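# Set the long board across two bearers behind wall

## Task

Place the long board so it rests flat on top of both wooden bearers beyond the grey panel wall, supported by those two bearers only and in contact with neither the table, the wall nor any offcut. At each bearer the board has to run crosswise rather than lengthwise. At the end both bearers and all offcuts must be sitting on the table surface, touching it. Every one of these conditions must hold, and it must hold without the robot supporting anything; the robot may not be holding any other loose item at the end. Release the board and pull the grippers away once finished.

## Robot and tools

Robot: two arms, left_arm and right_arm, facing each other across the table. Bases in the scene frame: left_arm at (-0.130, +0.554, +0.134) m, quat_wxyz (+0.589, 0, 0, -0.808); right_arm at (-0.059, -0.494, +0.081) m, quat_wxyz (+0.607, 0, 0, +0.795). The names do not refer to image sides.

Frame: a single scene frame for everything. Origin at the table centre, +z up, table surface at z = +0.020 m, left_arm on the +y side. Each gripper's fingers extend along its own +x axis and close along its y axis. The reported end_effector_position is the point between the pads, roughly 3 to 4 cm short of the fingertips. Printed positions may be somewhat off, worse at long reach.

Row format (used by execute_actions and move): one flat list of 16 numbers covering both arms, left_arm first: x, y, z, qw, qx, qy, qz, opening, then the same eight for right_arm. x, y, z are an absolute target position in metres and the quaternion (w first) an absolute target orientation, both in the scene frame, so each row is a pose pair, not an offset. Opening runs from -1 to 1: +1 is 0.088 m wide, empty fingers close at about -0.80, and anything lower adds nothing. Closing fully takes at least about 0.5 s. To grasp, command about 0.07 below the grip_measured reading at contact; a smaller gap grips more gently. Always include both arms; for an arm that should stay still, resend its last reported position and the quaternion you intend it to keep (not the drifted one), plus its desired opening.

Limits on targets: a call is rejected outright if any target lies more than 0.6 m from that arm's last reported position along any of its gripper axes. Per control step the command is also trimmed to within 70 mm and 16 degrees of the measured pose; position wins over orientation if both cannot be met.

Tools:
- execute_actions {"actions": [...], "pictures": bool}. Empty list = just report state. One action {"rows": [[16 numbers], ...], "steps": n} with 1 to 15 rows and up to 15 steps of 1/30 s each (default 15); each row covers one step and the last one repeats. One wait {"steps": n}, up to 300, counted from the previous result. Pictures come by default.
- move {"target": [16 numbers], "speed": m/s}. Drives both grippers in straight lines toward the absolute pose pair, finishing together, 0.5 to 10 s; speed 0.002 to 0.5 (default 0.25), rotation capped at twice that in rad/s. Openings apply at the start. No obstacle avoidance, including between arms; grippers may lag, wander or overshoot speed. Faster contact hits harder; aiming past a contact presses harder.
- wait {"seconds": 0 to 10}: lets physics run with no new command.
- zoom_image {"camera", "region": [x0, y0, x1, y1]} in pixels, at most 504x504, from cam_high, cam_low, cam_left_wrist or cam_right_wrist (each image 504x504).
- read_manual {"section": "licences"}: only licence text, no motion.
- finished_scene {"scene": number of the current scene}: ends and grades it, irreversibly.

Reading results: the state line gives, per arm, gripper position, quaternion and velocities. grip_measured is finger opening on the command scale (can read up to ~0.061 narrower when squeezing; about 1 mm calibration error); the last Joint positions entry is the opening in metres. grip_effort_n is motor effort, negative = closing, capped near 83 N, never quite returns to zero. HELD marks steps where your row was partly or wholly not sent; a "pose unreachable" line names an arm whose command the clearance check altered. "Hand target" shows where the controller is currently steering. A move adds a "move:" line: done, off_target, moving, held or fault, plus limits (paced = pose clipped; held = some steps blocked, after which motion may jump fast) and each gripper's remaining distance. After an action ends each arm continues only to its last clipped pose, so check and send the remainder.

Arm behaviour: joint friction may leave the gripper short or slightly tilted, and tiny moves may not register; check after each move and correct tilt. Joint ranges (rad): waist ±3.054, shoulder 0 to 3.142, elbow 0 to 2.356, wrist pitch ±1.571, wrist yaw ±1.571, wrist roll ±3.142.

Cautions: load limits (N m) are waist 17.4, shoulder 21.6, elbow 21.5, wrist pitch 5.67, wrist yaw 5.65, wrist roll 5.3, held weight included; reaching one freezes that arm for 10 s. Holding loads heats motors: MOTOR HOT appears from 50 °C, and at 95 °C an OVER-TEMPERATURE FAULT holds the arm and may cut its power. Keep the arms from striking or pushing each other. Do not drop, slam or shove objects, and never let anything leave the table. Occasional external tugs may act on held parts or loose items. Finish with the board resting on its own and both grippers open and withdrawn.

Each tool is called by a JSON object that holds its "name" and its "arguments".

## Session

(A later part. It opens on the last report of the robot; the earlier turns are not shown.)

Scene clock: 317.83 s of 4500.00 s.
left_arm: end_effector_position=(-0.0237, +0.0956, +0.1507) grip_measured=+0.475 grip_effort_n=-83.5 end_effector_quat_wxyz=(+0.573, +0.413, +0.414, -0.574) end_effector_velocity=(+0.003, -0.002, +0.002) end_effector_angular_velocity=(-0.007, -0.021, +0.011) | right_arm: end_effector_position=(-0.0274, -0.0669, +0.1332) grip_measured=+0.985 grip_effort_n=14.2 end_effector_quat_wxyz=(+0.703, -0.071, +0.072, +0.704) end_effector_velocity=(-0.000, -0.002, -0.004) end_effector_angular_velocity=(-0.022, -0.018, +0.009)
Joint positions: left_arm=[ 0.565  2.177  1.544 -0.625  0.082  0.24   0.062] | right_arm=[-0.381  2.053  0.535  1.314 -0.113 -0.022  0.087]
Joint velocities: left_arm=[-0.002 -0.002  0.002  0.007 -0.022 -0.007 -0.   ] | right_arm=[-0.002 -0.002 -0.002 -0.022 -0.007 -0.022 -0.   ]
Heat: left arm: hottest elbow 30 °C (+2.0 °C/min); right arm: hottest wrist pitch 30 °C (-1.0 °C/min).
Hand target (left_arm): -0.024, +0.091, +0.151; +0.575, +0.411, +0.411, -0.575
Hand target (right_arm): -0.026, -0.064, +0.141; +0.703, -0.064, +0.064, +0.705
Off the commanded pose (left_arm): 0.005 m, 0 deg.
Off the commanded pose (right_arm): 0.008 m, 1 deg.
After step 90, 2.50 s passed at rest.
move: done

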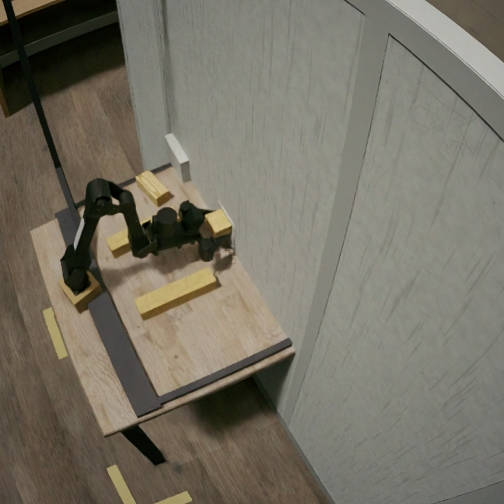

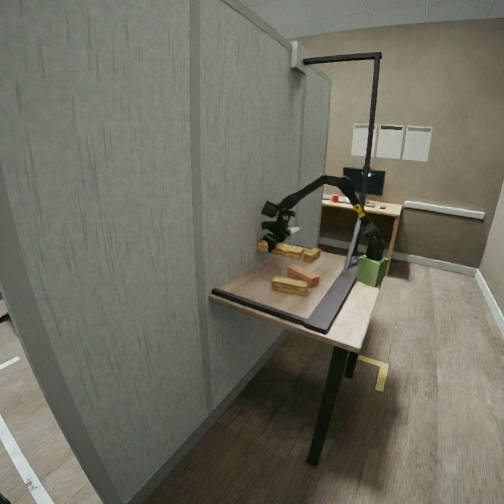

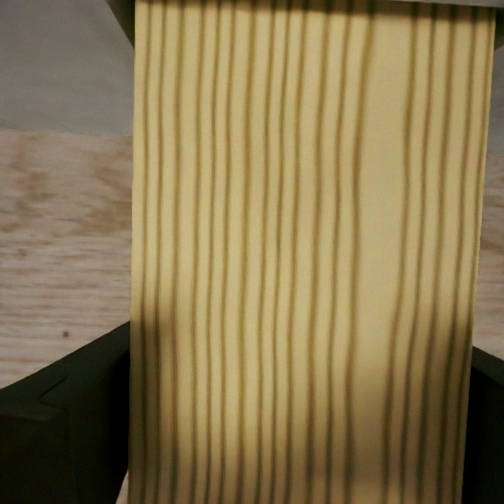

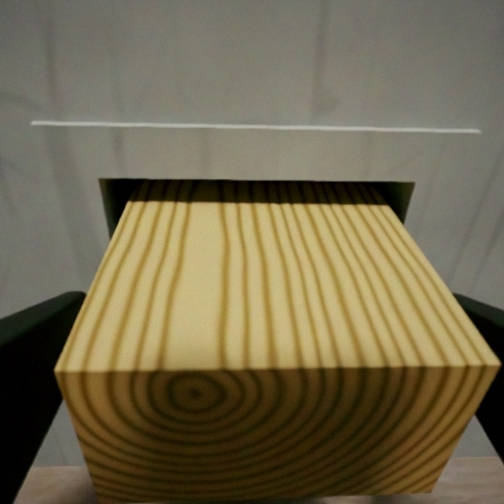

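{"name": "move", "arguments": {"target": [-0.024,0.091,0.151,0.575,0.411,0.411,-0.575,0.35,-0.026,-0.064,0.141,0.703,-0.064,0.064,0.705,0.38], "speed": 0.03}}

{"name": "move", "arguments": {"target": [-0.024,0.091,0.144,0.575,0.411,0.411,-0.575,0.35,-0.026,-0.066,0.126,0.703,-0.07,0.07,0.705,0.38], "speed": 0.012}}

Scene clock: 326.97 s of 4500.00 s.
left_arm: end_effector_position=(-0.0235, +0.0958, +0.1506) grip_measured=+0.475 grip_effort_n=-83.5 end_effector_quat_wxyz=(+0.574, +0.413, +0.414, -0.573) end_effector_velocity=(-0.000, +0.002, +0.002) end_effector_angular_velocity=(+0.004, -0.004, +0.007) | right_arm: end_effector_position=(-0.0276, -0.0668, +0.1332) grip_measured=+0.465 grip_effort_n=-83.5 end_effector_quat_wxyz=(+0.702, -0.071, +0.072, +0.705) end_effector_velocity=(-0.000, -0.001, -0.001) end_effector_angular_velocity=(-0.007, -0.005, +0.006)
Joint positions: left_arm=[ 0.565  2.177  1.544 -0.627  0.08   0.239  0.062] | right_arm=[-0.381  2.053  0.535  1.314 -0.115 -0.022  0.062]
Joint velocities: left_arm=[-0.002 -0.007 -0.002 -0.007 -0.007 -0.007 -0.   ] | right_arm=[-0.002 -0.002 -0.002 -0.007 -0.007 -0.007 -0.   ]
Heat: left arm: hottest shoulder 30 °C (+2.0 °C/min); right arm: hottest wrist pitch 30 °C (+0.0 °C/min).
Hand target (left_arm): -0.024, +0.091, +0.151; +0.575, +0.411, +0.411, -0.575
Hand target (right_arm): -0.026, -0.064, +0.141; +0.703, -0.064, +0.064, +0.705
Off the commanded pose (left_arm): 0.005 m, 0 deg.
Off the commanded pose (right_arm): 0.008 m, 1 deg.
After step 90, 5.43 s passed at rest.
move: done

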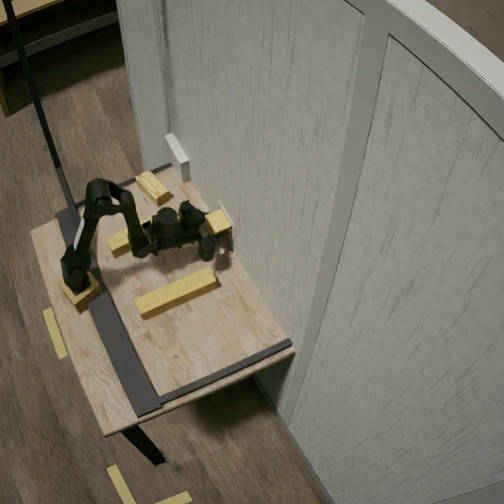

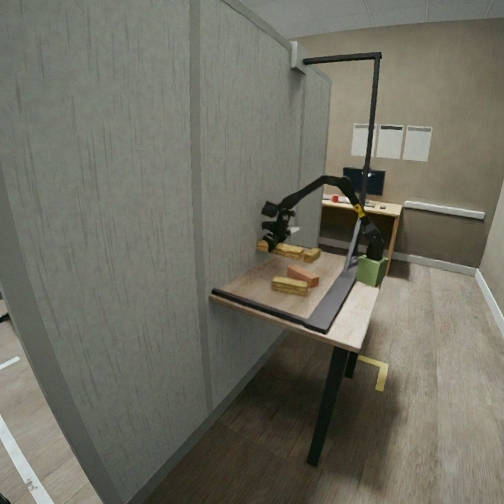

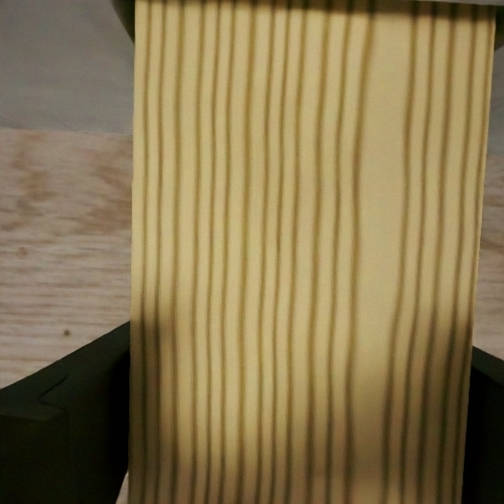

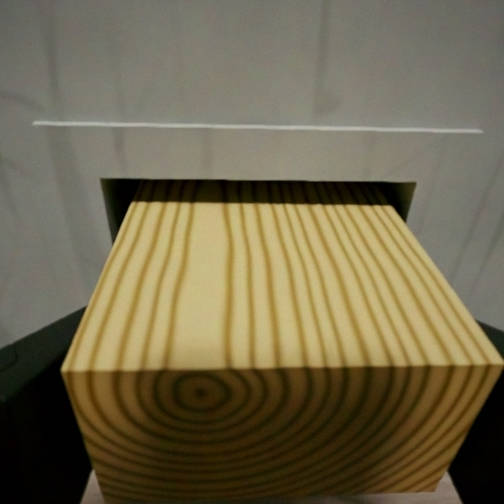

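Scene clock: 327.87 s of 4500.00 s.
left_arm: end_effector_position=(-0.0233, +0.0955, +0.1502) grip_measured=+0.475 grip_effort_n=-83.5 end_effector_quat_wxyz=(+0.574, +0.413, +0.413, -0.574) end_effector_velocity=(-0.001, +0.005, -0.001) end_effector_angular_velocity=(+0.023, -0.004, -0.007) | right_arm: end_effector_position=(-0.0276, -0.0666, +0.1320) grip_measured=+0.466 grip_effort_n=-83.5 end_effector_quat_wxyz=(+0.703, -0.066, +0.065, +0.705) end_effector_velocity=(+0.002, -0.001, -0.000) end_effector_angular_velocity=(+0.003, +0.008, -0.001)
Joint positions: left_arm=[ 0.565  2.177  1.543 -0.622  0.079  0.239  0.062] | right_arm=[-0.381  2.077  0.534  1.356 -0.116 -0.022  0.062]
Joint velocities: left_arm=[-0.002 -0.002 -0.002 -0.022 -0.007  0.007 -0.   ] | right_arm=[-0.007  0.002 -0.002  0.007 -0.007  0.007  0.   ]
Heat: left arm: hottest shoulder 30 °C (+2.0 °C/min); right arm: hottest wrist pitch 31 °C (+1.0 °C/min).
Hand target (left_arm): -0.024, +0.091, +0.144; +0.575, +0.411, +0.411, -0.575
Hand target (right_arm): -0.026, -0.066, +0.126; +0.703, -0.070, +0.070, +0.705
Off the commanded pose (left_arm): 0.008 m, 0 deg.
Off the commanded pose (right_arm): 0.006 m, 1 deg.
move: done

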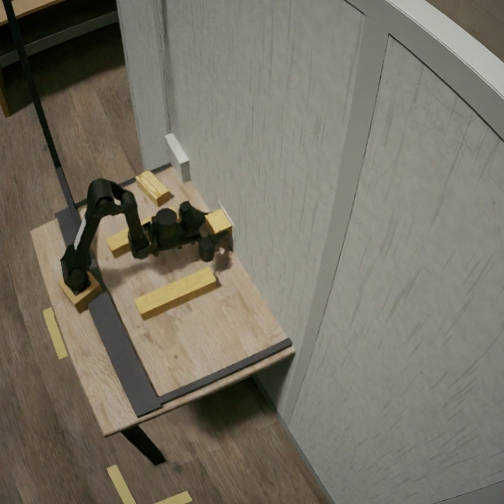

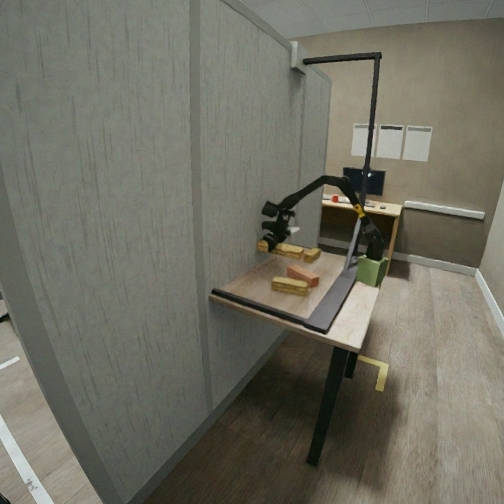

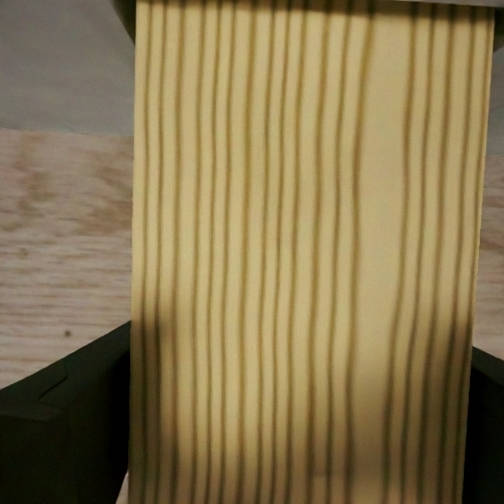

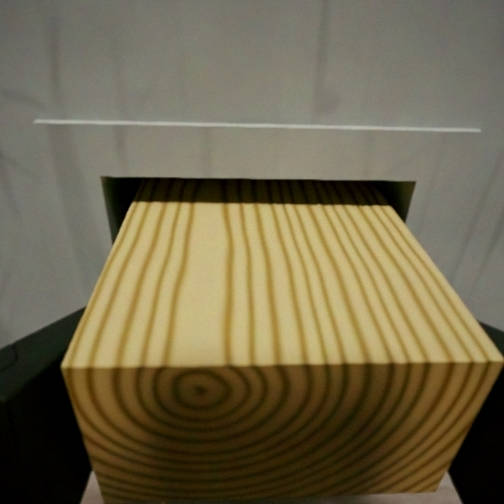

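{"name": "move", "arguments": {"target": [-0.024,0.093,0.15,0.575,0.411,0.411,-0.575,1,-0.026,-0.066,0.126,0.703,-0.07,0.07,0.705,0.38], "speed": 0.03}}

{"name": "move", "arguments": {"target": [-0.024,0.195,0.152,0.653,0.27,0.27,-0.653,1,-0.027,-0.117,0.13,0.703,-0.07,0.07,0.705,0.38], "speed": 0.08}}

{"name": "zoom_image", "arguments": {"camera": "cam_low", "region": [235, 190, 365, 320]}}

Scene clock: 333.37 s of 4500.00 s.
left_arm: end_effector_position=(-0.0234, +0.0949, +0.1502) grip_measured=+0.990 grip_effort_n=17.4 end_effector_quat_wxyz=(+0.575, +0.412, +0.412, -0.574) end_effector_velocity=(+0.001, +0.004, +0.001) end_effector_angular_velocity=(+0.009, -0.007, -0.002) | right_arm: end_effector_position=(-0.0276, -0.0668, +0.1311) grip_measured=+0.466 grip_effort_n=-83.5 end_effector_quat_wxyz=(+0.703, -0.066, +0.066, +0.705) end_effector_velocity=(+0.002, -0.000, +0.002) end_effector_angular_velocity=(+0.007, -0.009, -0.008)
Joint positions: left_arm=[ 0.565  2.177  1.542 -0.618  0.079  0.239  0.088] | right_arm=[-0.381  2.08   0.534  1.357 -0.116 -0.022  0.062]
Joint velocities: left_arm=[ 0.002 -0.007 -0.007 -0.007 -0.007  0.007  0.   ] | right_arm=[-0.002 -0.002 -0.002  0.007  0.007 -0.007 -0.   ]
Heat: left arm: hottest shoulder 31 °C (+3.0 °C/min); right arm: hottest wrist pitch 30 °C (+0.0 °C/min).
Hand target (left_arm): -0.024, +0.093, +0.150; +0.575, +0.411, +0.411, -0.575
Hand target (right_arm): -0.026, -0.066, +0.126; +0.703, -0.070, +0.070, +0.705
Off the commanded pose (left_arm): 0.002 m, 0 deg.
Off the commanded pose (right_arm): 0.005 m, 1 deg.
After step 90, 1.80 s passed at rest.
move: done

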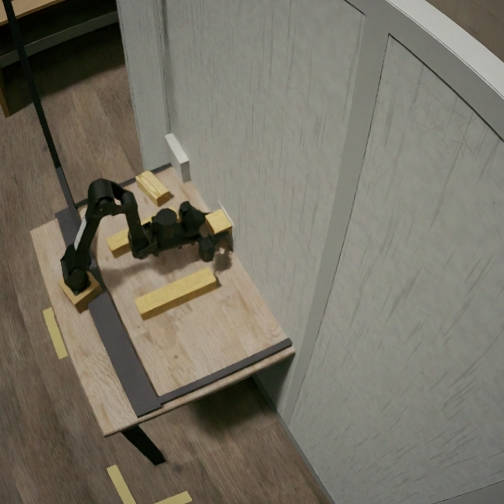

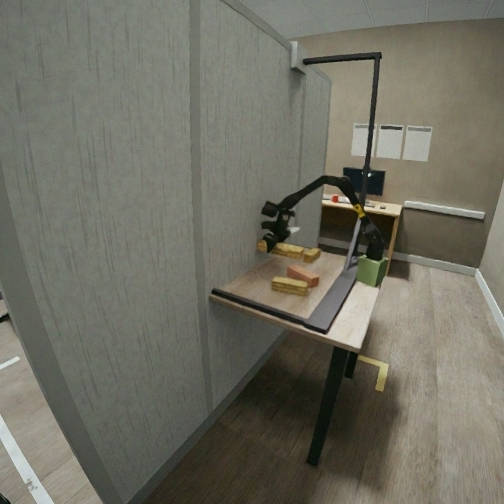

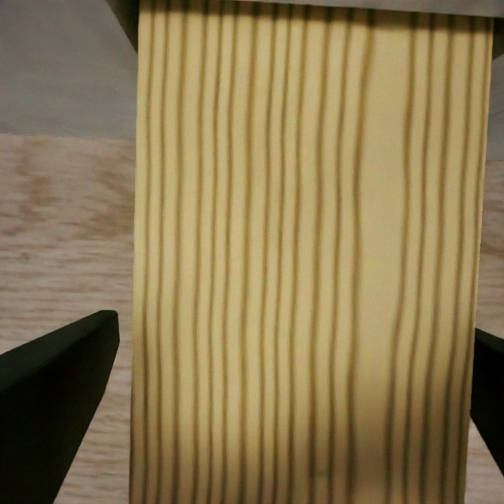

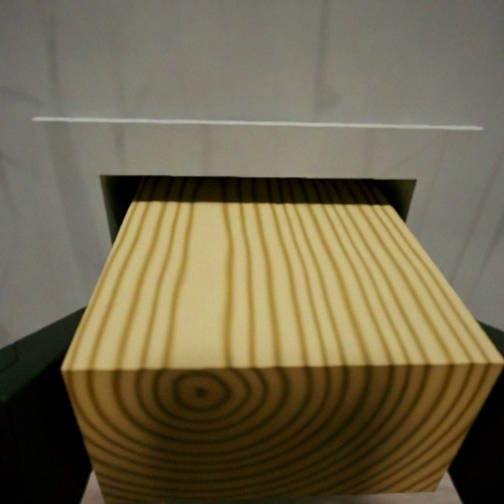

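Scene clock: 336.53 s of 4500.00 s.
left_arm: end_effector_position=(-0.0244, +0.1947, +0.1482) grip_measured=+0.991 grip_effort_n=17.4 end_effector_quat_wxyz=(+0.652, +0.274, +0.275, -0.652) end_effector_velocity=(+0.001, -0.002, +0.006) end_effector_angular_velocity=(-0.036, -0.004, +0.003) | right_arm: end_effector_position=(-0.0275, -0.1143, +0.1289) grip_measured=+0.466 grip_effort_n=-83.5 end_effector_quat_wxyz=(+0.703, -0.069, +0.070, +0.705) end_effector_velocity=(-0.001, -0.004, -0.004) end_effector_angular_velocity=(-0.017, -0.018, +0.009)
Joint positions: left_arm=[0.705 1.743 0.642 0.264 0.271 0.286 0.088] | right_arm=[-0.404  2.025  0.342  1.485 -0.139 -0.026  0.062]
Joint velocities: left_arm=[ 0.002 -0.012 -0.012  0.037  0.007 -0.007 -0.   ] | right_arm=[-0.002 -0.002 -0.012 -0.007 -0.007 -0.022 -0.   ]
Heat: left arm: hottest shoulder 31 °C (+3.0 °C/min); right arm: hottest wrist pitch 30 °C (+0.0 °C/min).
Hand target (left_arm): -0.024, +0.196, +0.152; +0.654, +0.271, +0.269, -0.653
Hand target (right_arm): -0.027, -0.117, +0.130; +0.703, -0.070, +0.070, +0.705
Off the commanded pose (left_arm): 0.004 m, 1 deg.
Off the commanded pose (right_arm): 0.003 m, 0 deg.
move: done

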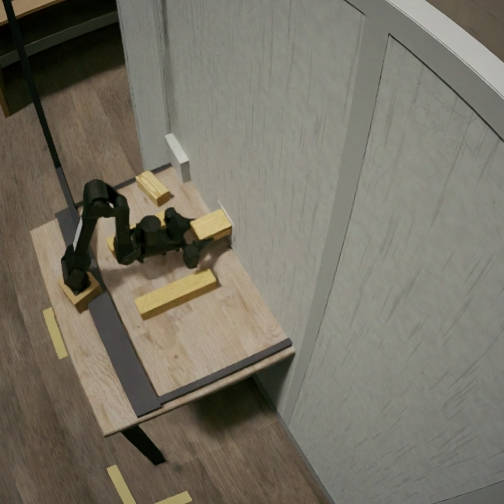

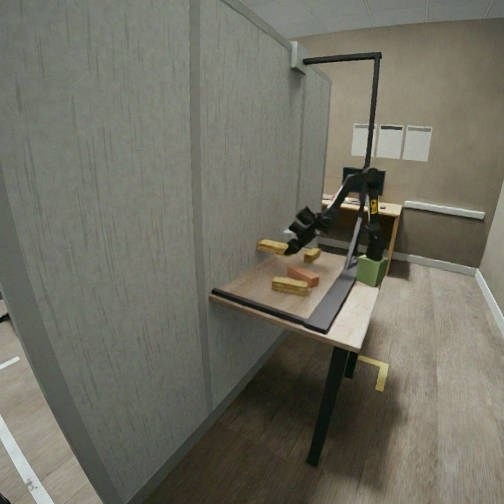

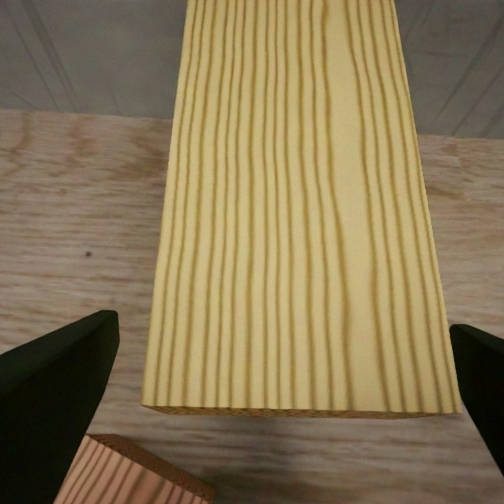

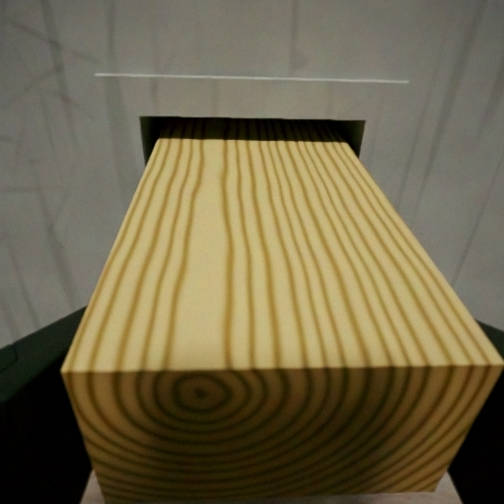

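Region (235, 190, 365, 320) of cam_low's 504x504 image, scaled by 3.877, with more detail than that image has.

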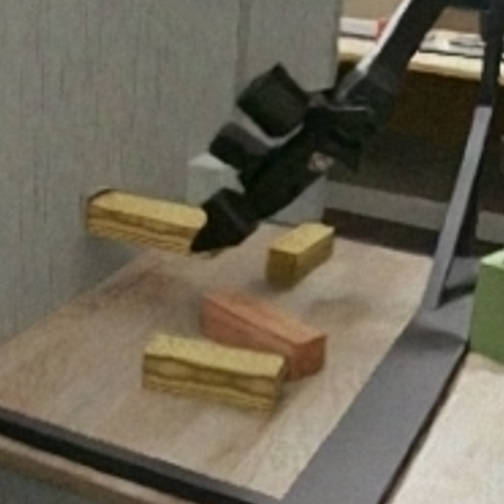

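{"name": "move", "arguments": {"target": [-0.027,0.184,0.131,0.653,0.27,0.27,-0.653,1,-0.027,-0.117,0.13,0.703,-0.07,0.07,0.705,0.38], "speed": 0.04}}

{"name": "move", "arguments": {"target": [-0.027,0.184,0.131,0.653,0.27,0.27,-0.653,0.38,-0.027,-0.117,0.13,0.703,-0.07,0.07,0.705,0.38]}}

{"name": "move", "arguments": {"target": [-0.027,0.184,0.131,0.653,0.27,0.27,-0.653,0.38,-0.027,-0.117,0.13,0.703,-0.07,0.07,0.705,1]}}

{"name": "move", "arguments": {"target": [-0.027,0.184,0.131,0.653,0.27,0.27,-0.653,0.38,-0.027,-0.11,0.23,0.627,-0.327,0.327,0.627,1], "speed": 0.25}}

Scene clock: 344.77 s of 4500.00 s.
left_arm: end_effector_position=(-0.0269, +0.1857, +0.1338) grip_measured=+0.991 grip_effort_n=17.4 end_effector_quat_wxyz=(+0.654, +0.269, +0.268, -0.654) end_effector_velocity=(-0.000, +0.000, -0.002) end_effector_angular_velocity=(+0.004, -0.009, -0.003) | right_arm: end_effector_position=(-0.0275, -0.1145, +0.1291) grip_measured=+0.466 grip_effort_n=-83.5 end_effector_quat_wxyz=(+0.703, -0.069, +0.070, +0.705) end_effector_velocity=(-0.003, -0.002, -0.002) end_effector_angular_velocity=(-0.011, -0.016, +0.023)
Joint positions: left_arm=[0.687 1.824 0.641 0.367 0.263 0.272 0.088] | right_arm=[-0.404  2.024  0.341  1.486 -0.139 -0.026  0.062]
Joint velocities: left_arm=[-0.002  0.007 -0.002  0.007 -0.007  0.007  0.   ] | right_arm=[-0.002 -0.002 -0.007 -0.007 -0.022 -0.022  0.   ]
Heat: left arm: hottest shoulder 31 °C (+3.0 °C/min); right arm: hottest wrist pitch 30 °C (+0.0 °C/min).
Hand target (left_arm): -0.027, +0.184, +0.131; +0.653, +0.270, +0.270, -0.654
Hand target (right_arm): -0.027, -0.117, +0.130; +0.703, -0.070, +0.070, +0.705
Off the commanded pose (left_arm): 0.003 m, 0 deg.
Off the commanded pose (right_arm): 0.003 m, 0 deg.
After step 90, 4.43 s passed at rest.
move: done

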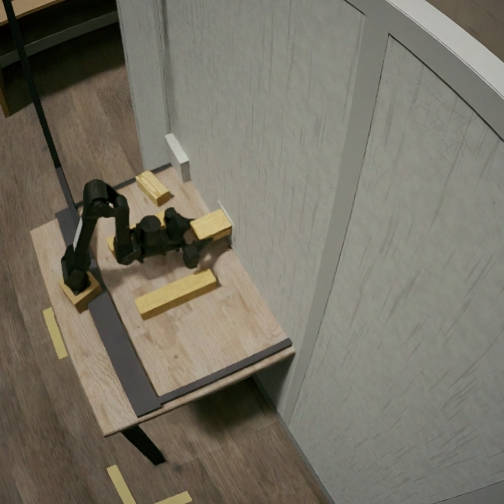

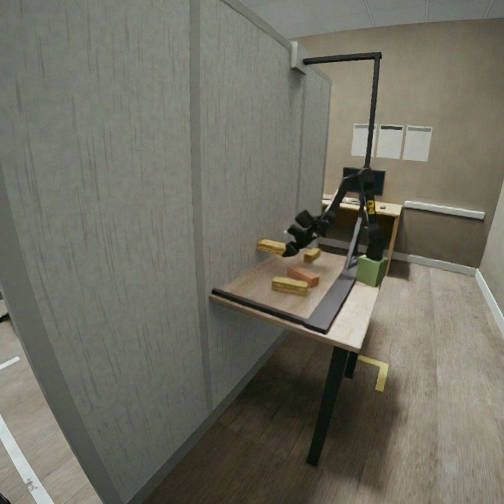

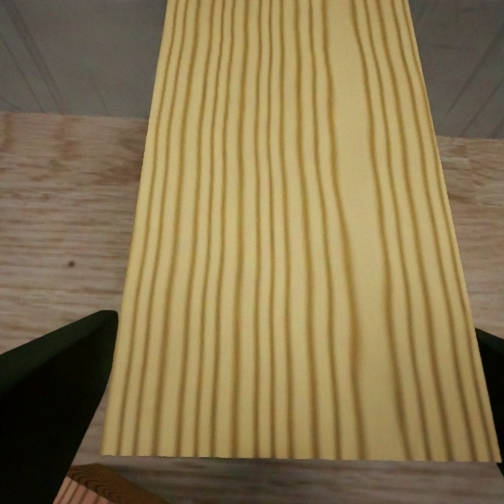

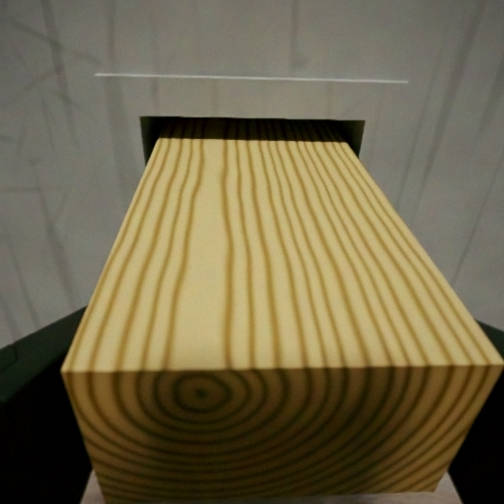

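Scene clock: 345.47 s of 4500.00 s.
left_arm: end_effector_position=(-0.0264, +0.1857, +0.1339) grip_measured=+0.470 grip_effort_n=-83.5 end_effector_quat_wxyz=(+0.655, +0.269, +0.268, -0.653) end_effector_velocity=(-0.000, +0.002, -0.002) end_effector_angular_velocity=(+0.013, +0.003, +0.023) | right_arm: end_effector_position=(-0.0278, -0.1147, +0.1293) grip_measured=+0.466 grip_effort_n=-83.5 end_effector_quat_wxyz=(+0.702, -0.069, +0.069, +0.705) end_effector_velocity=(-0.001, -0.002, -0.001) end_effector_angular_velocity=(-0.007, -0.002, +0.016)
Joint positions: left_arm=[0.687 1.824 0.641 0.368 0.26  0.271 0.062] | right_arm=[-0.404  2.024  0.34   1.486 -0.14  -0.027  0.062]
Joint velocities: left_arm=[-0.007 -0.002 -0.002 -0.007 -0.022 -0.022 -0.   ] | right_arm=[-0.007 -0.007 -0.007 -0.007 -0.022 -0.007  0.   ]
Heat: left arm: hottest shoulder 31 °C (+3.0 °C/min); right arm: hottest wrist pitch 30 °C (+0.0 °C/min).
Hand target (left_arm): -0.027, +0.184, +0.131; +0.653, +0.270, +0.270, -0.653
Hand target (right_arm): -0.027, -0.117, +0.130; +0.703, -0.070, +0.070, +0.705
Off the commanded pose (left_arm): 0.003 m, 0 deg.
Off the commanded pose (right_arm): 0.003 m, 0 deg.
move: done

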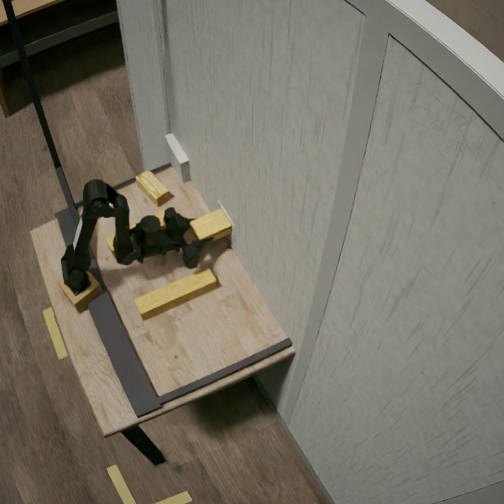

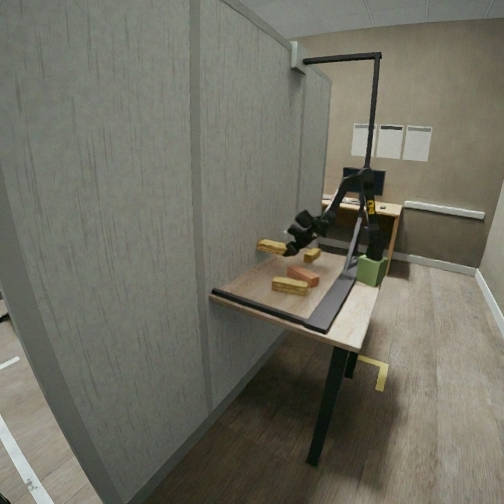

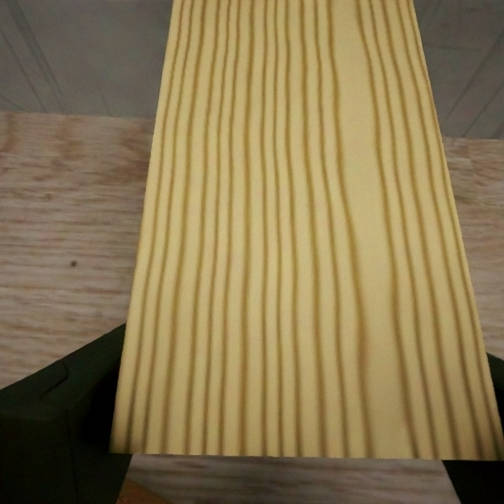

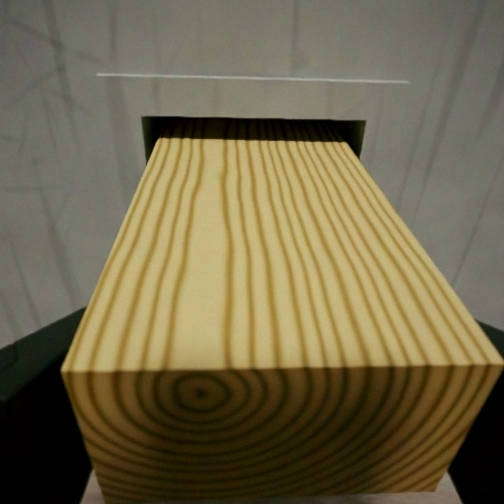

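Scene clock: 346.17 s of 4500.00 s.
left_arm: end_effector_position=(-0.0262, +0.1855, +0.1338) grip_measured=+0.470 grip_effort_n=-83.5 end_effector_quat_wxyz=(+0.655, +0.269, +0.268, -0.653) end_effector_velocity=(+0.000, -0.001, +0.001) end_effector_angular_velocity=(-0.005, -0.002, +0.008) | right_arm: end_effector_position=(-0.0280, -0.1160, +0.1276) grip_measured=+0.985 grip_effort_n=14.7 end_effector_quat_wxyz=(+0.702, -0.071, +0.072, +0.705) end_effector_velocity=(-0.000, -0.001, -0.001) end_effector_angular_velocity=(-0.007, -0.005, +0.006)
Joint positions: left_arm=[0.687 1.824 0.642 0.369 0.26  0.271 0.062] | right_arm=[-0.404  2.024  0.336  1.483 -0.14  -0.027  0.087]
Joint velocities: left_arm=[-0.002 -0.002 -0.002  0.007 -0.007 -0.007 -0.   ] | right_arm=[-0.002 -0.002 -0.002 -0.007 -0.007 -0.007 -0.   ]
Heat: left arm: hottest shoulder 31 °C (+3.0 °C/min); right arm: hottest wrist pitch 30 °C (+0.0 °C/min).
Hand target (left_arm): -0.027, +0.184, +0.131; +0.653, +0.270, +0.270, -0.653
Hand target (right_arm): -0.027, -0.117, +0.130; +0.703, -0.070, +0.070, +0.705
Off the commanded pose (left_arm): 0.003 m, 0 deg.
Off the commanded pose (right_arm): 0.003 m, 0 deg.
move: done

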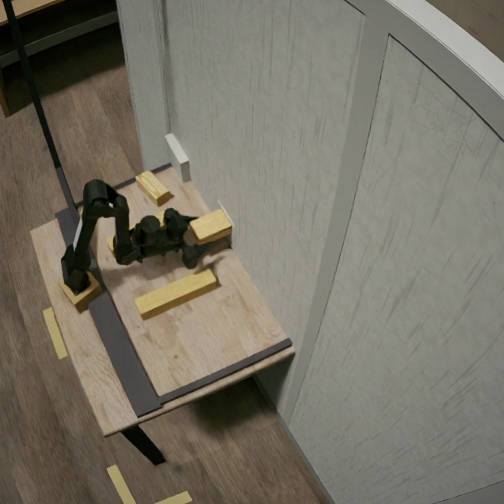

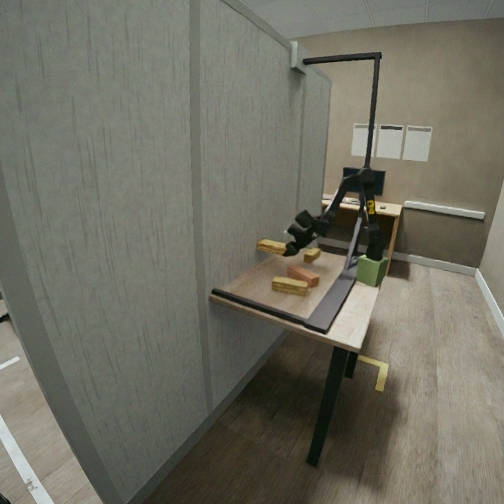

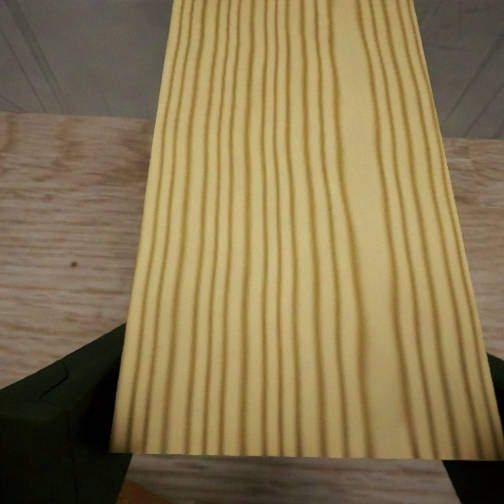

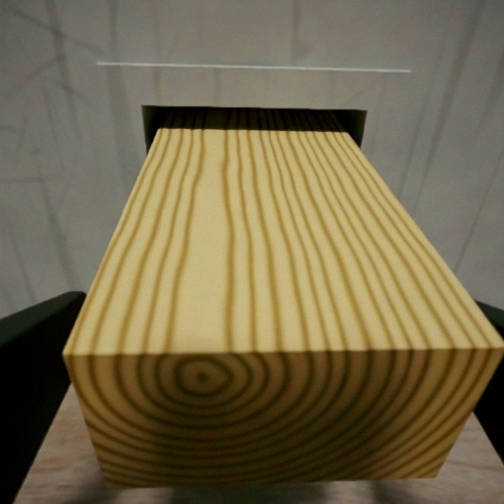

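Scene clock: 348.20 s of 4500.00 s.
left_arm: end_effector_position=(-0.0262, +0.1855, +0.1338) grip_measured=+0.470 grip_effort_n=-83.5 end_effector_quat_wxyz=(+0.655, +0.269, +0.268, -0.653) end_effector_velocity=(-0.000, +0.002, -0.001) end_effector_angular_velocity=(+0.009, -0.007, -0.003) | right_arm: end_effector_position=(-0.0268, -0.1129, +0.2289) grip_measured=+0.985 grip_effort_n=14.7 end_effector_quat_wxyz=(+0.629, -0.321, +0.332, +0.624) end_effector_velocity=(-0.000, -0.002, +0.001) end_effector_angular_velocity=(-0.011, +0.003, +0.008)
Joint positions: left_arm=[0.687 1.824 0.642 0.369 0.26  0.271 0.062] | right_arm=[-0.376  1.53   1.128 -0.563 -0.064 -0.073  0.087]
Joint velocities: left_arm=[-0.002 -0.002 -0.002 -0.007 -0.007  0.007 -0.   ] | right_arm=[-0.002 -0.002  0.007 -0.022 -0.007 -0.007 -0.   ]
Heat: left arm: hottest shoulder 31 °C (+3.0 °C/min); right arm: hottest wrist pitch 30 °C (+0.0 °C/min).
Hand target (left_arm): -0.027, +0.184, +0.131; +0.653, +0.270, +0.270, -0.653
Hand target (right_arm): -0.027, -0.110, +0.230; +0.629, -0.325, +0.329, +0.625
Off the commanded pose (left_arm): 0.003 m, 0 deg.
Off the commanded pose (right_arm): 0.003 m, 1 deg.
move: done

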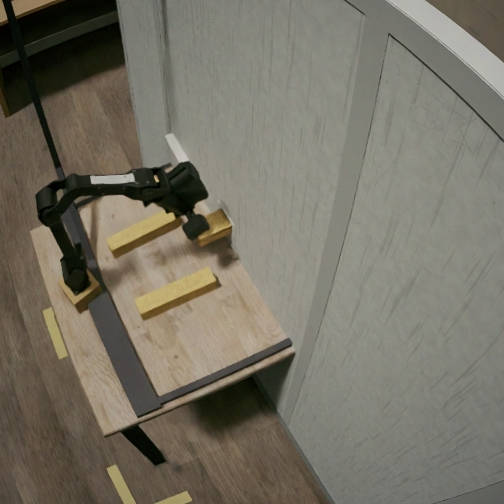

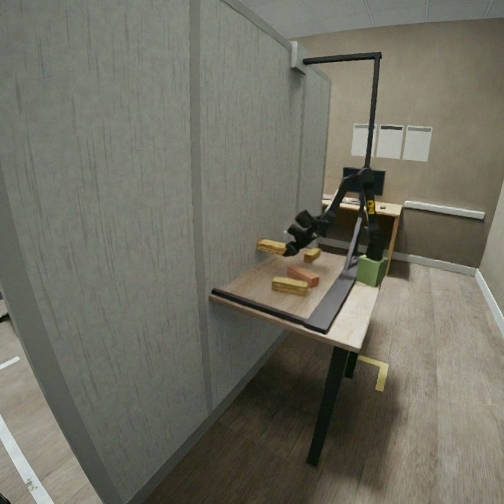

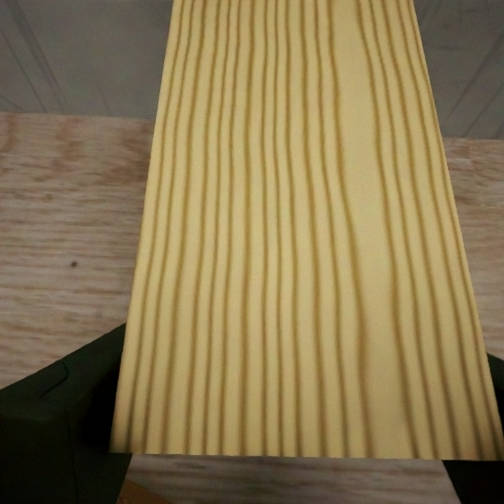

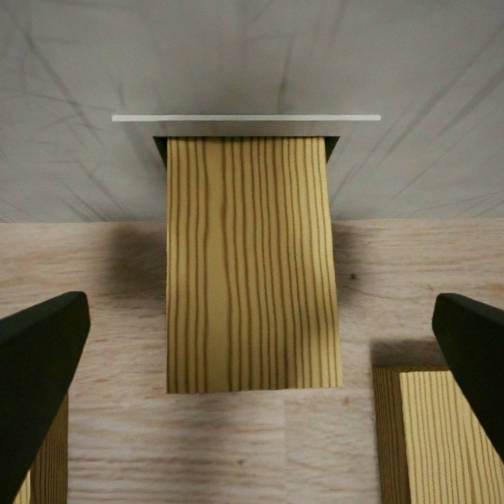

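{"name": "move", "arguments": {"target": [-0.026,0.067,0.132,0.653,0.27,0.27,-0.653,0.38,-0.028,-0.075,0.2,0.627,-0.327,0.327,0.627,1], "speed": 0.05}}

Scene clock: 354.77 s of 4500.00 s.
left_arm: end_effector_position=(-0.0237, +0.0687, +0.1393) grip_measured=+0.470 grip_effort_n=-83.5 end_effector_quat_wxyz=(+0.656, +0.268, +0.265, -0.653) end_effector_velocity=(+0.000, -0.002, -0.001) end_effector_angular_velocity=(+0.004, +0.001, +0.008) | right_arm: end_effector_position=(-0.0279, -0.0786, +0.2003) grip_measured=+0.985 grip_effort_n=14.2 end_effector_quat_wxyz=(+0.627, -0.325, +0.330, +0.627) end_effector_velocity=(+0.000, +0.002, +0.001) end_effector_angular_velocity=(+0.008, +0.001, +0.008)
Joint positions: left_arm=[0.584 2.12  1.141 0.189 0.188 0.194 0.062] | right_arm=[-0.363  1.683  1.171 -0.455 -0.058 -0.073  0.087]
Joint velocities: left_arm=[-0.002  0.007  0.012 -0.007 -0.007 -0.007 -0.   ] | right_arm=[-0.002  0.002  0.002  0.007 -0.007 -0.007 -0.   ]
Heat: left arm: hottest shoulder 30 °C (+2.0 °C/min); right arm: hottest wrist pitch 30 °C (+0.0 °C/min).
Hand target (left_arm): -0.026, +0.067, +0.133; +0.653, +0.270, +0.270, -0.654
Hand target (right_arm): -0.028, -0.075, +0.200; +0.627, -0.327, +0.327, +0.627
Off the commanded pose (left_arm): 0.008 m, 1 deg.
Off the commanded pose (right_arm): 0.004 m, 0 deg.
After step 90, 0.90 s passed at rest.
move: done

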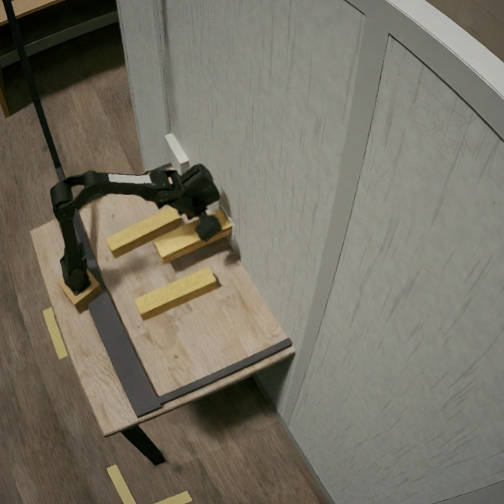

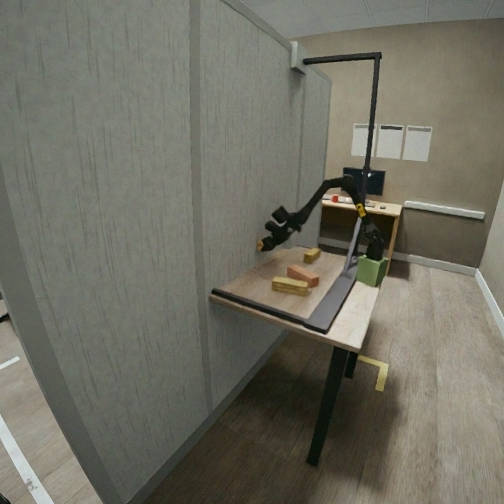

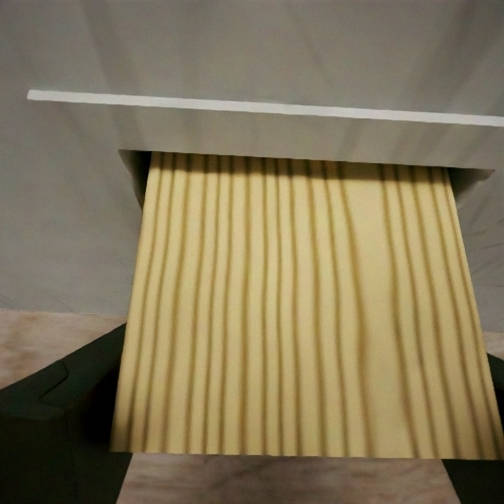

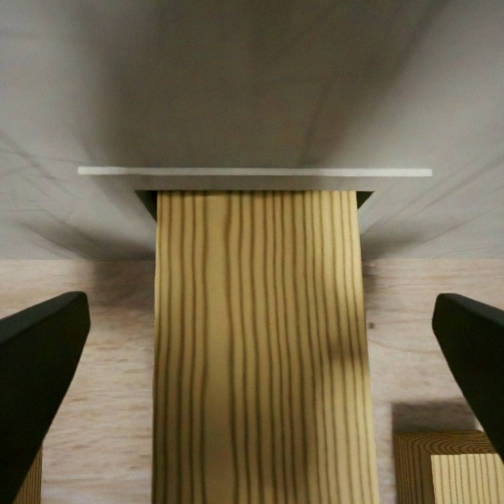

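{"name": "move", "arguments": {"target": [-0.026,0.067,0.128,0.653,0.27,0.27,-0.653,0.38,-0.028,-0.077,0.143,0.627,-0.327,0.327,0.627,1], "speed": 0.06}}

{"name": "move", "arguments": {"target": [-0.026,0.067,0.128,0.653,0.27,0.27,-0.653,0.38,-0.028,-0.077,0.143,0.627,-0.327,0.327,0.627,0.38]}}

Scene clock: 360.70 s of 4500.00 s.
left_arm: end_effector_position=(-0.0235, +0.0673, +0.1384) grip_measured=+0.470 grip_effort_n=-83.5 end_effector_quat_wxyz=(+0.657, +0.266, +0.263, -0.654) end_effector_velocity=(-0.003, +0.003, -0.005) end_effector_angular_velocity=(+0.015, +0.025, +0.008) | right_arm: end_effector_position=(-0.0275, -0.0749, +0.1498) grip_measured=+0.985 grip_effort_n=14.2 end_effector_quat_wxyz=(+0.630, -0.320, +0.324, +0.629) end_effector_velocity=(+0.004, +0.001, +0.003) end_effector_angular_velocity=(+0.012, -0.011, -0.006)
Joint positions: left_arm=[0.583 2.127 1.142 0.2   0.188 0.194 0.062] | right_arm=[-0.363  1.76   1.037 -0.225 -0.058 -0.073  0.087]
Joint velocities: left_arm=[-0.002  0.002 -0.007 -0.007  0.007 -0.022 -0.   ] | right_arm=[-0.007 -0.007 -0.002  0.007  0.007 -0.007 -0.   ]
Heat: left arm: hottest shoulder 31 °C (+2.0 °C/min); right arm: hottest wrist pitch 29 °C (-1.0 °C/min).
Hand target (left_arm): -0.026, +0.067, +0.128; +0.654, +0.270, +0.270, -0.654
Hand target (right_arm): -0.028, -0.077, +0.143; +0.627, -0.327, +0.327, +0.627
Off the commanded pose (left_arm): 0.011 m, 1 deg.
Off the commanded pose (right_arm): 0.007 m, 1 deg.
After step 90, 1.63 s passed at rest.
move: off_target (left_arm)

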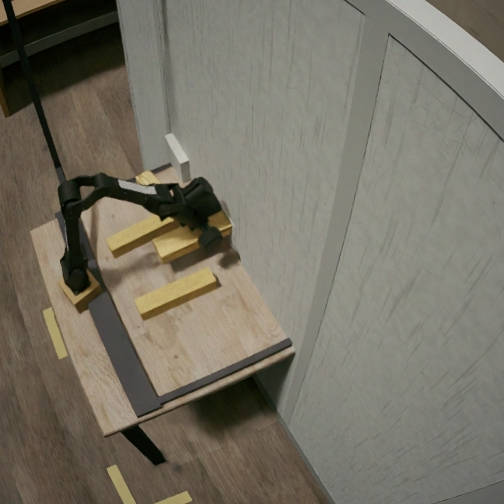

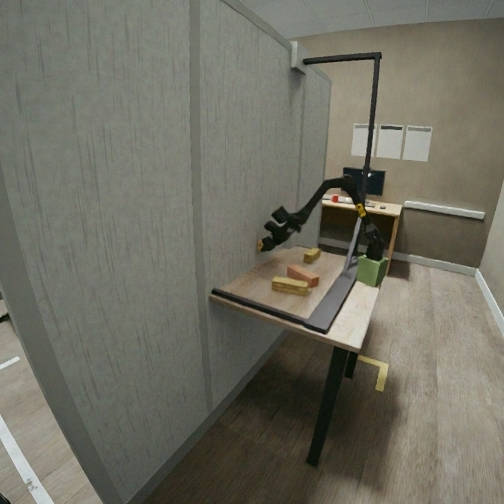

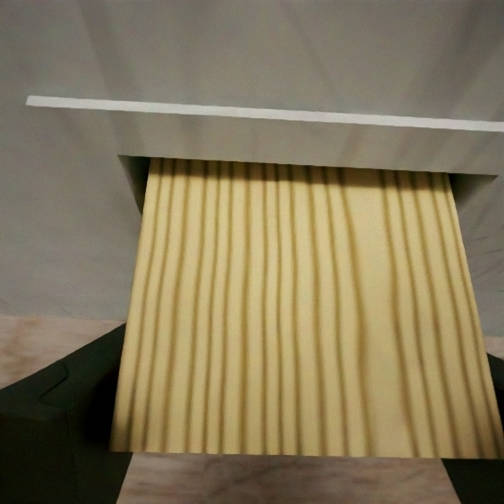

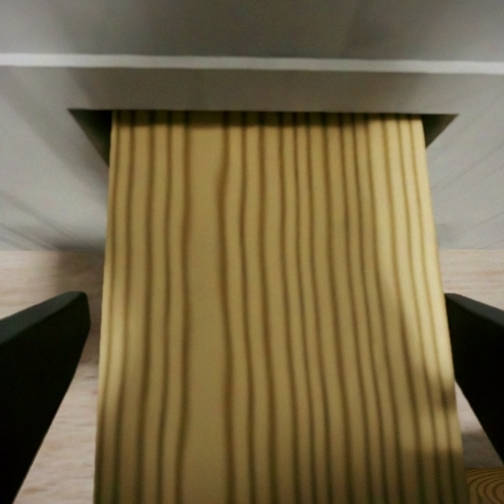

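Scene clock: 361.40 s of 4500.00 s.
left_arm: end_effector_position=(-0.0236, +0.0673, +0.1383) grip_measured=+0.470 grip_effort_n=-83.5 end_effector_quat_wxyz=(+0.657, +0.266, +0.263, -0.654) end_effector_velocity=(-0.001, +0.001, -0.001) end_effector_angular_velocity=(+0.008, +0.002, +0.008) | right_arm: end_effector_position=(-0.0274, -0.0751, +0.1496) grip_measured=+0.466 grip_effort_n=-83.5 end_effector_quat_wxyz=(+0.630, -0.321, +0.324, +0.629) end_effector_velocity=(-0.001, -0.005, -0.003) end_effector_angular_velocity=(-0.021, +0.004, +0.008)
Joint positions: left_arm=[0.583 2.127 1.142 0.2   0.188 0.194 0.062] | right_arm=[-0.363  1.76   1.036 -0.225 -0.057 -0.075  0.062]
Joint velocities: left_arm=[-0.002 -0.002 -0.002 -0.007 -0.007 -0.007 -0.   ] | right_arm=[-0.002 -0.002 -0.002 -0.022 -0.007 -0.007  0.   ]
Heat: left arm: hottest shoulder 31 °C (+2.0 °C/min); right arm: hottest wrist pitch 29 °C (-1.0 °C/min).
Hand target (left_arm): -0.026, +0.067, +0.128; +0.653, +0.270, +0.270, -0.653
Hand target (right_arm): -0.028, -0.077, +0.143; +0.627, -0.327, +0.327, +0.627
Off the commanded pose (left_arm): 0.011 m, 1 deg.
Off the commanded pose (right_arm): 0.007 m, 1 deg.
move: off_target (left_arm)

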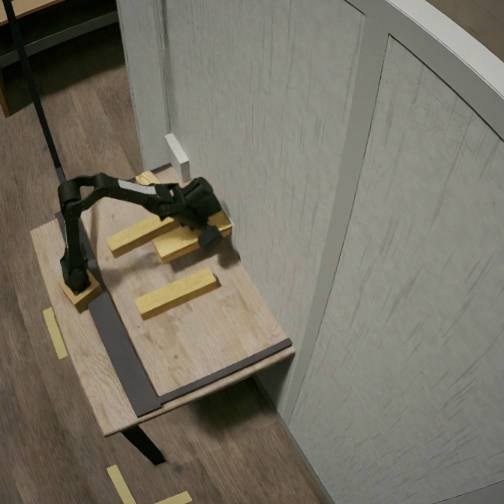

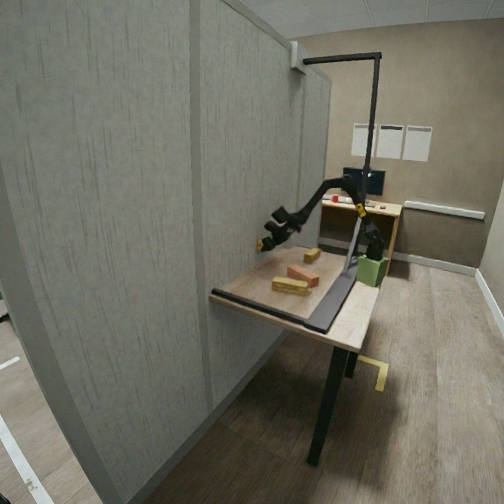

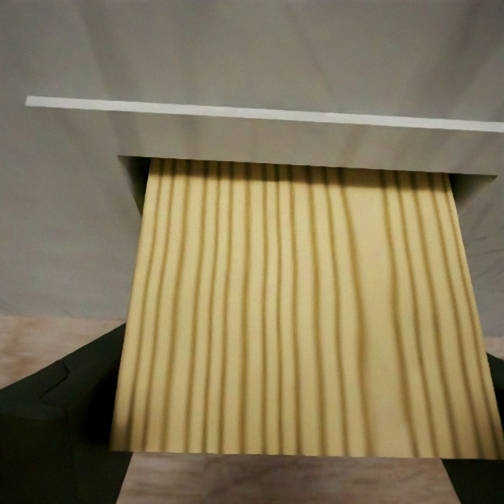

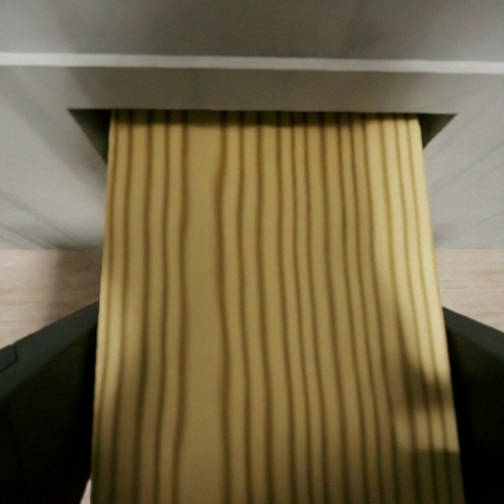

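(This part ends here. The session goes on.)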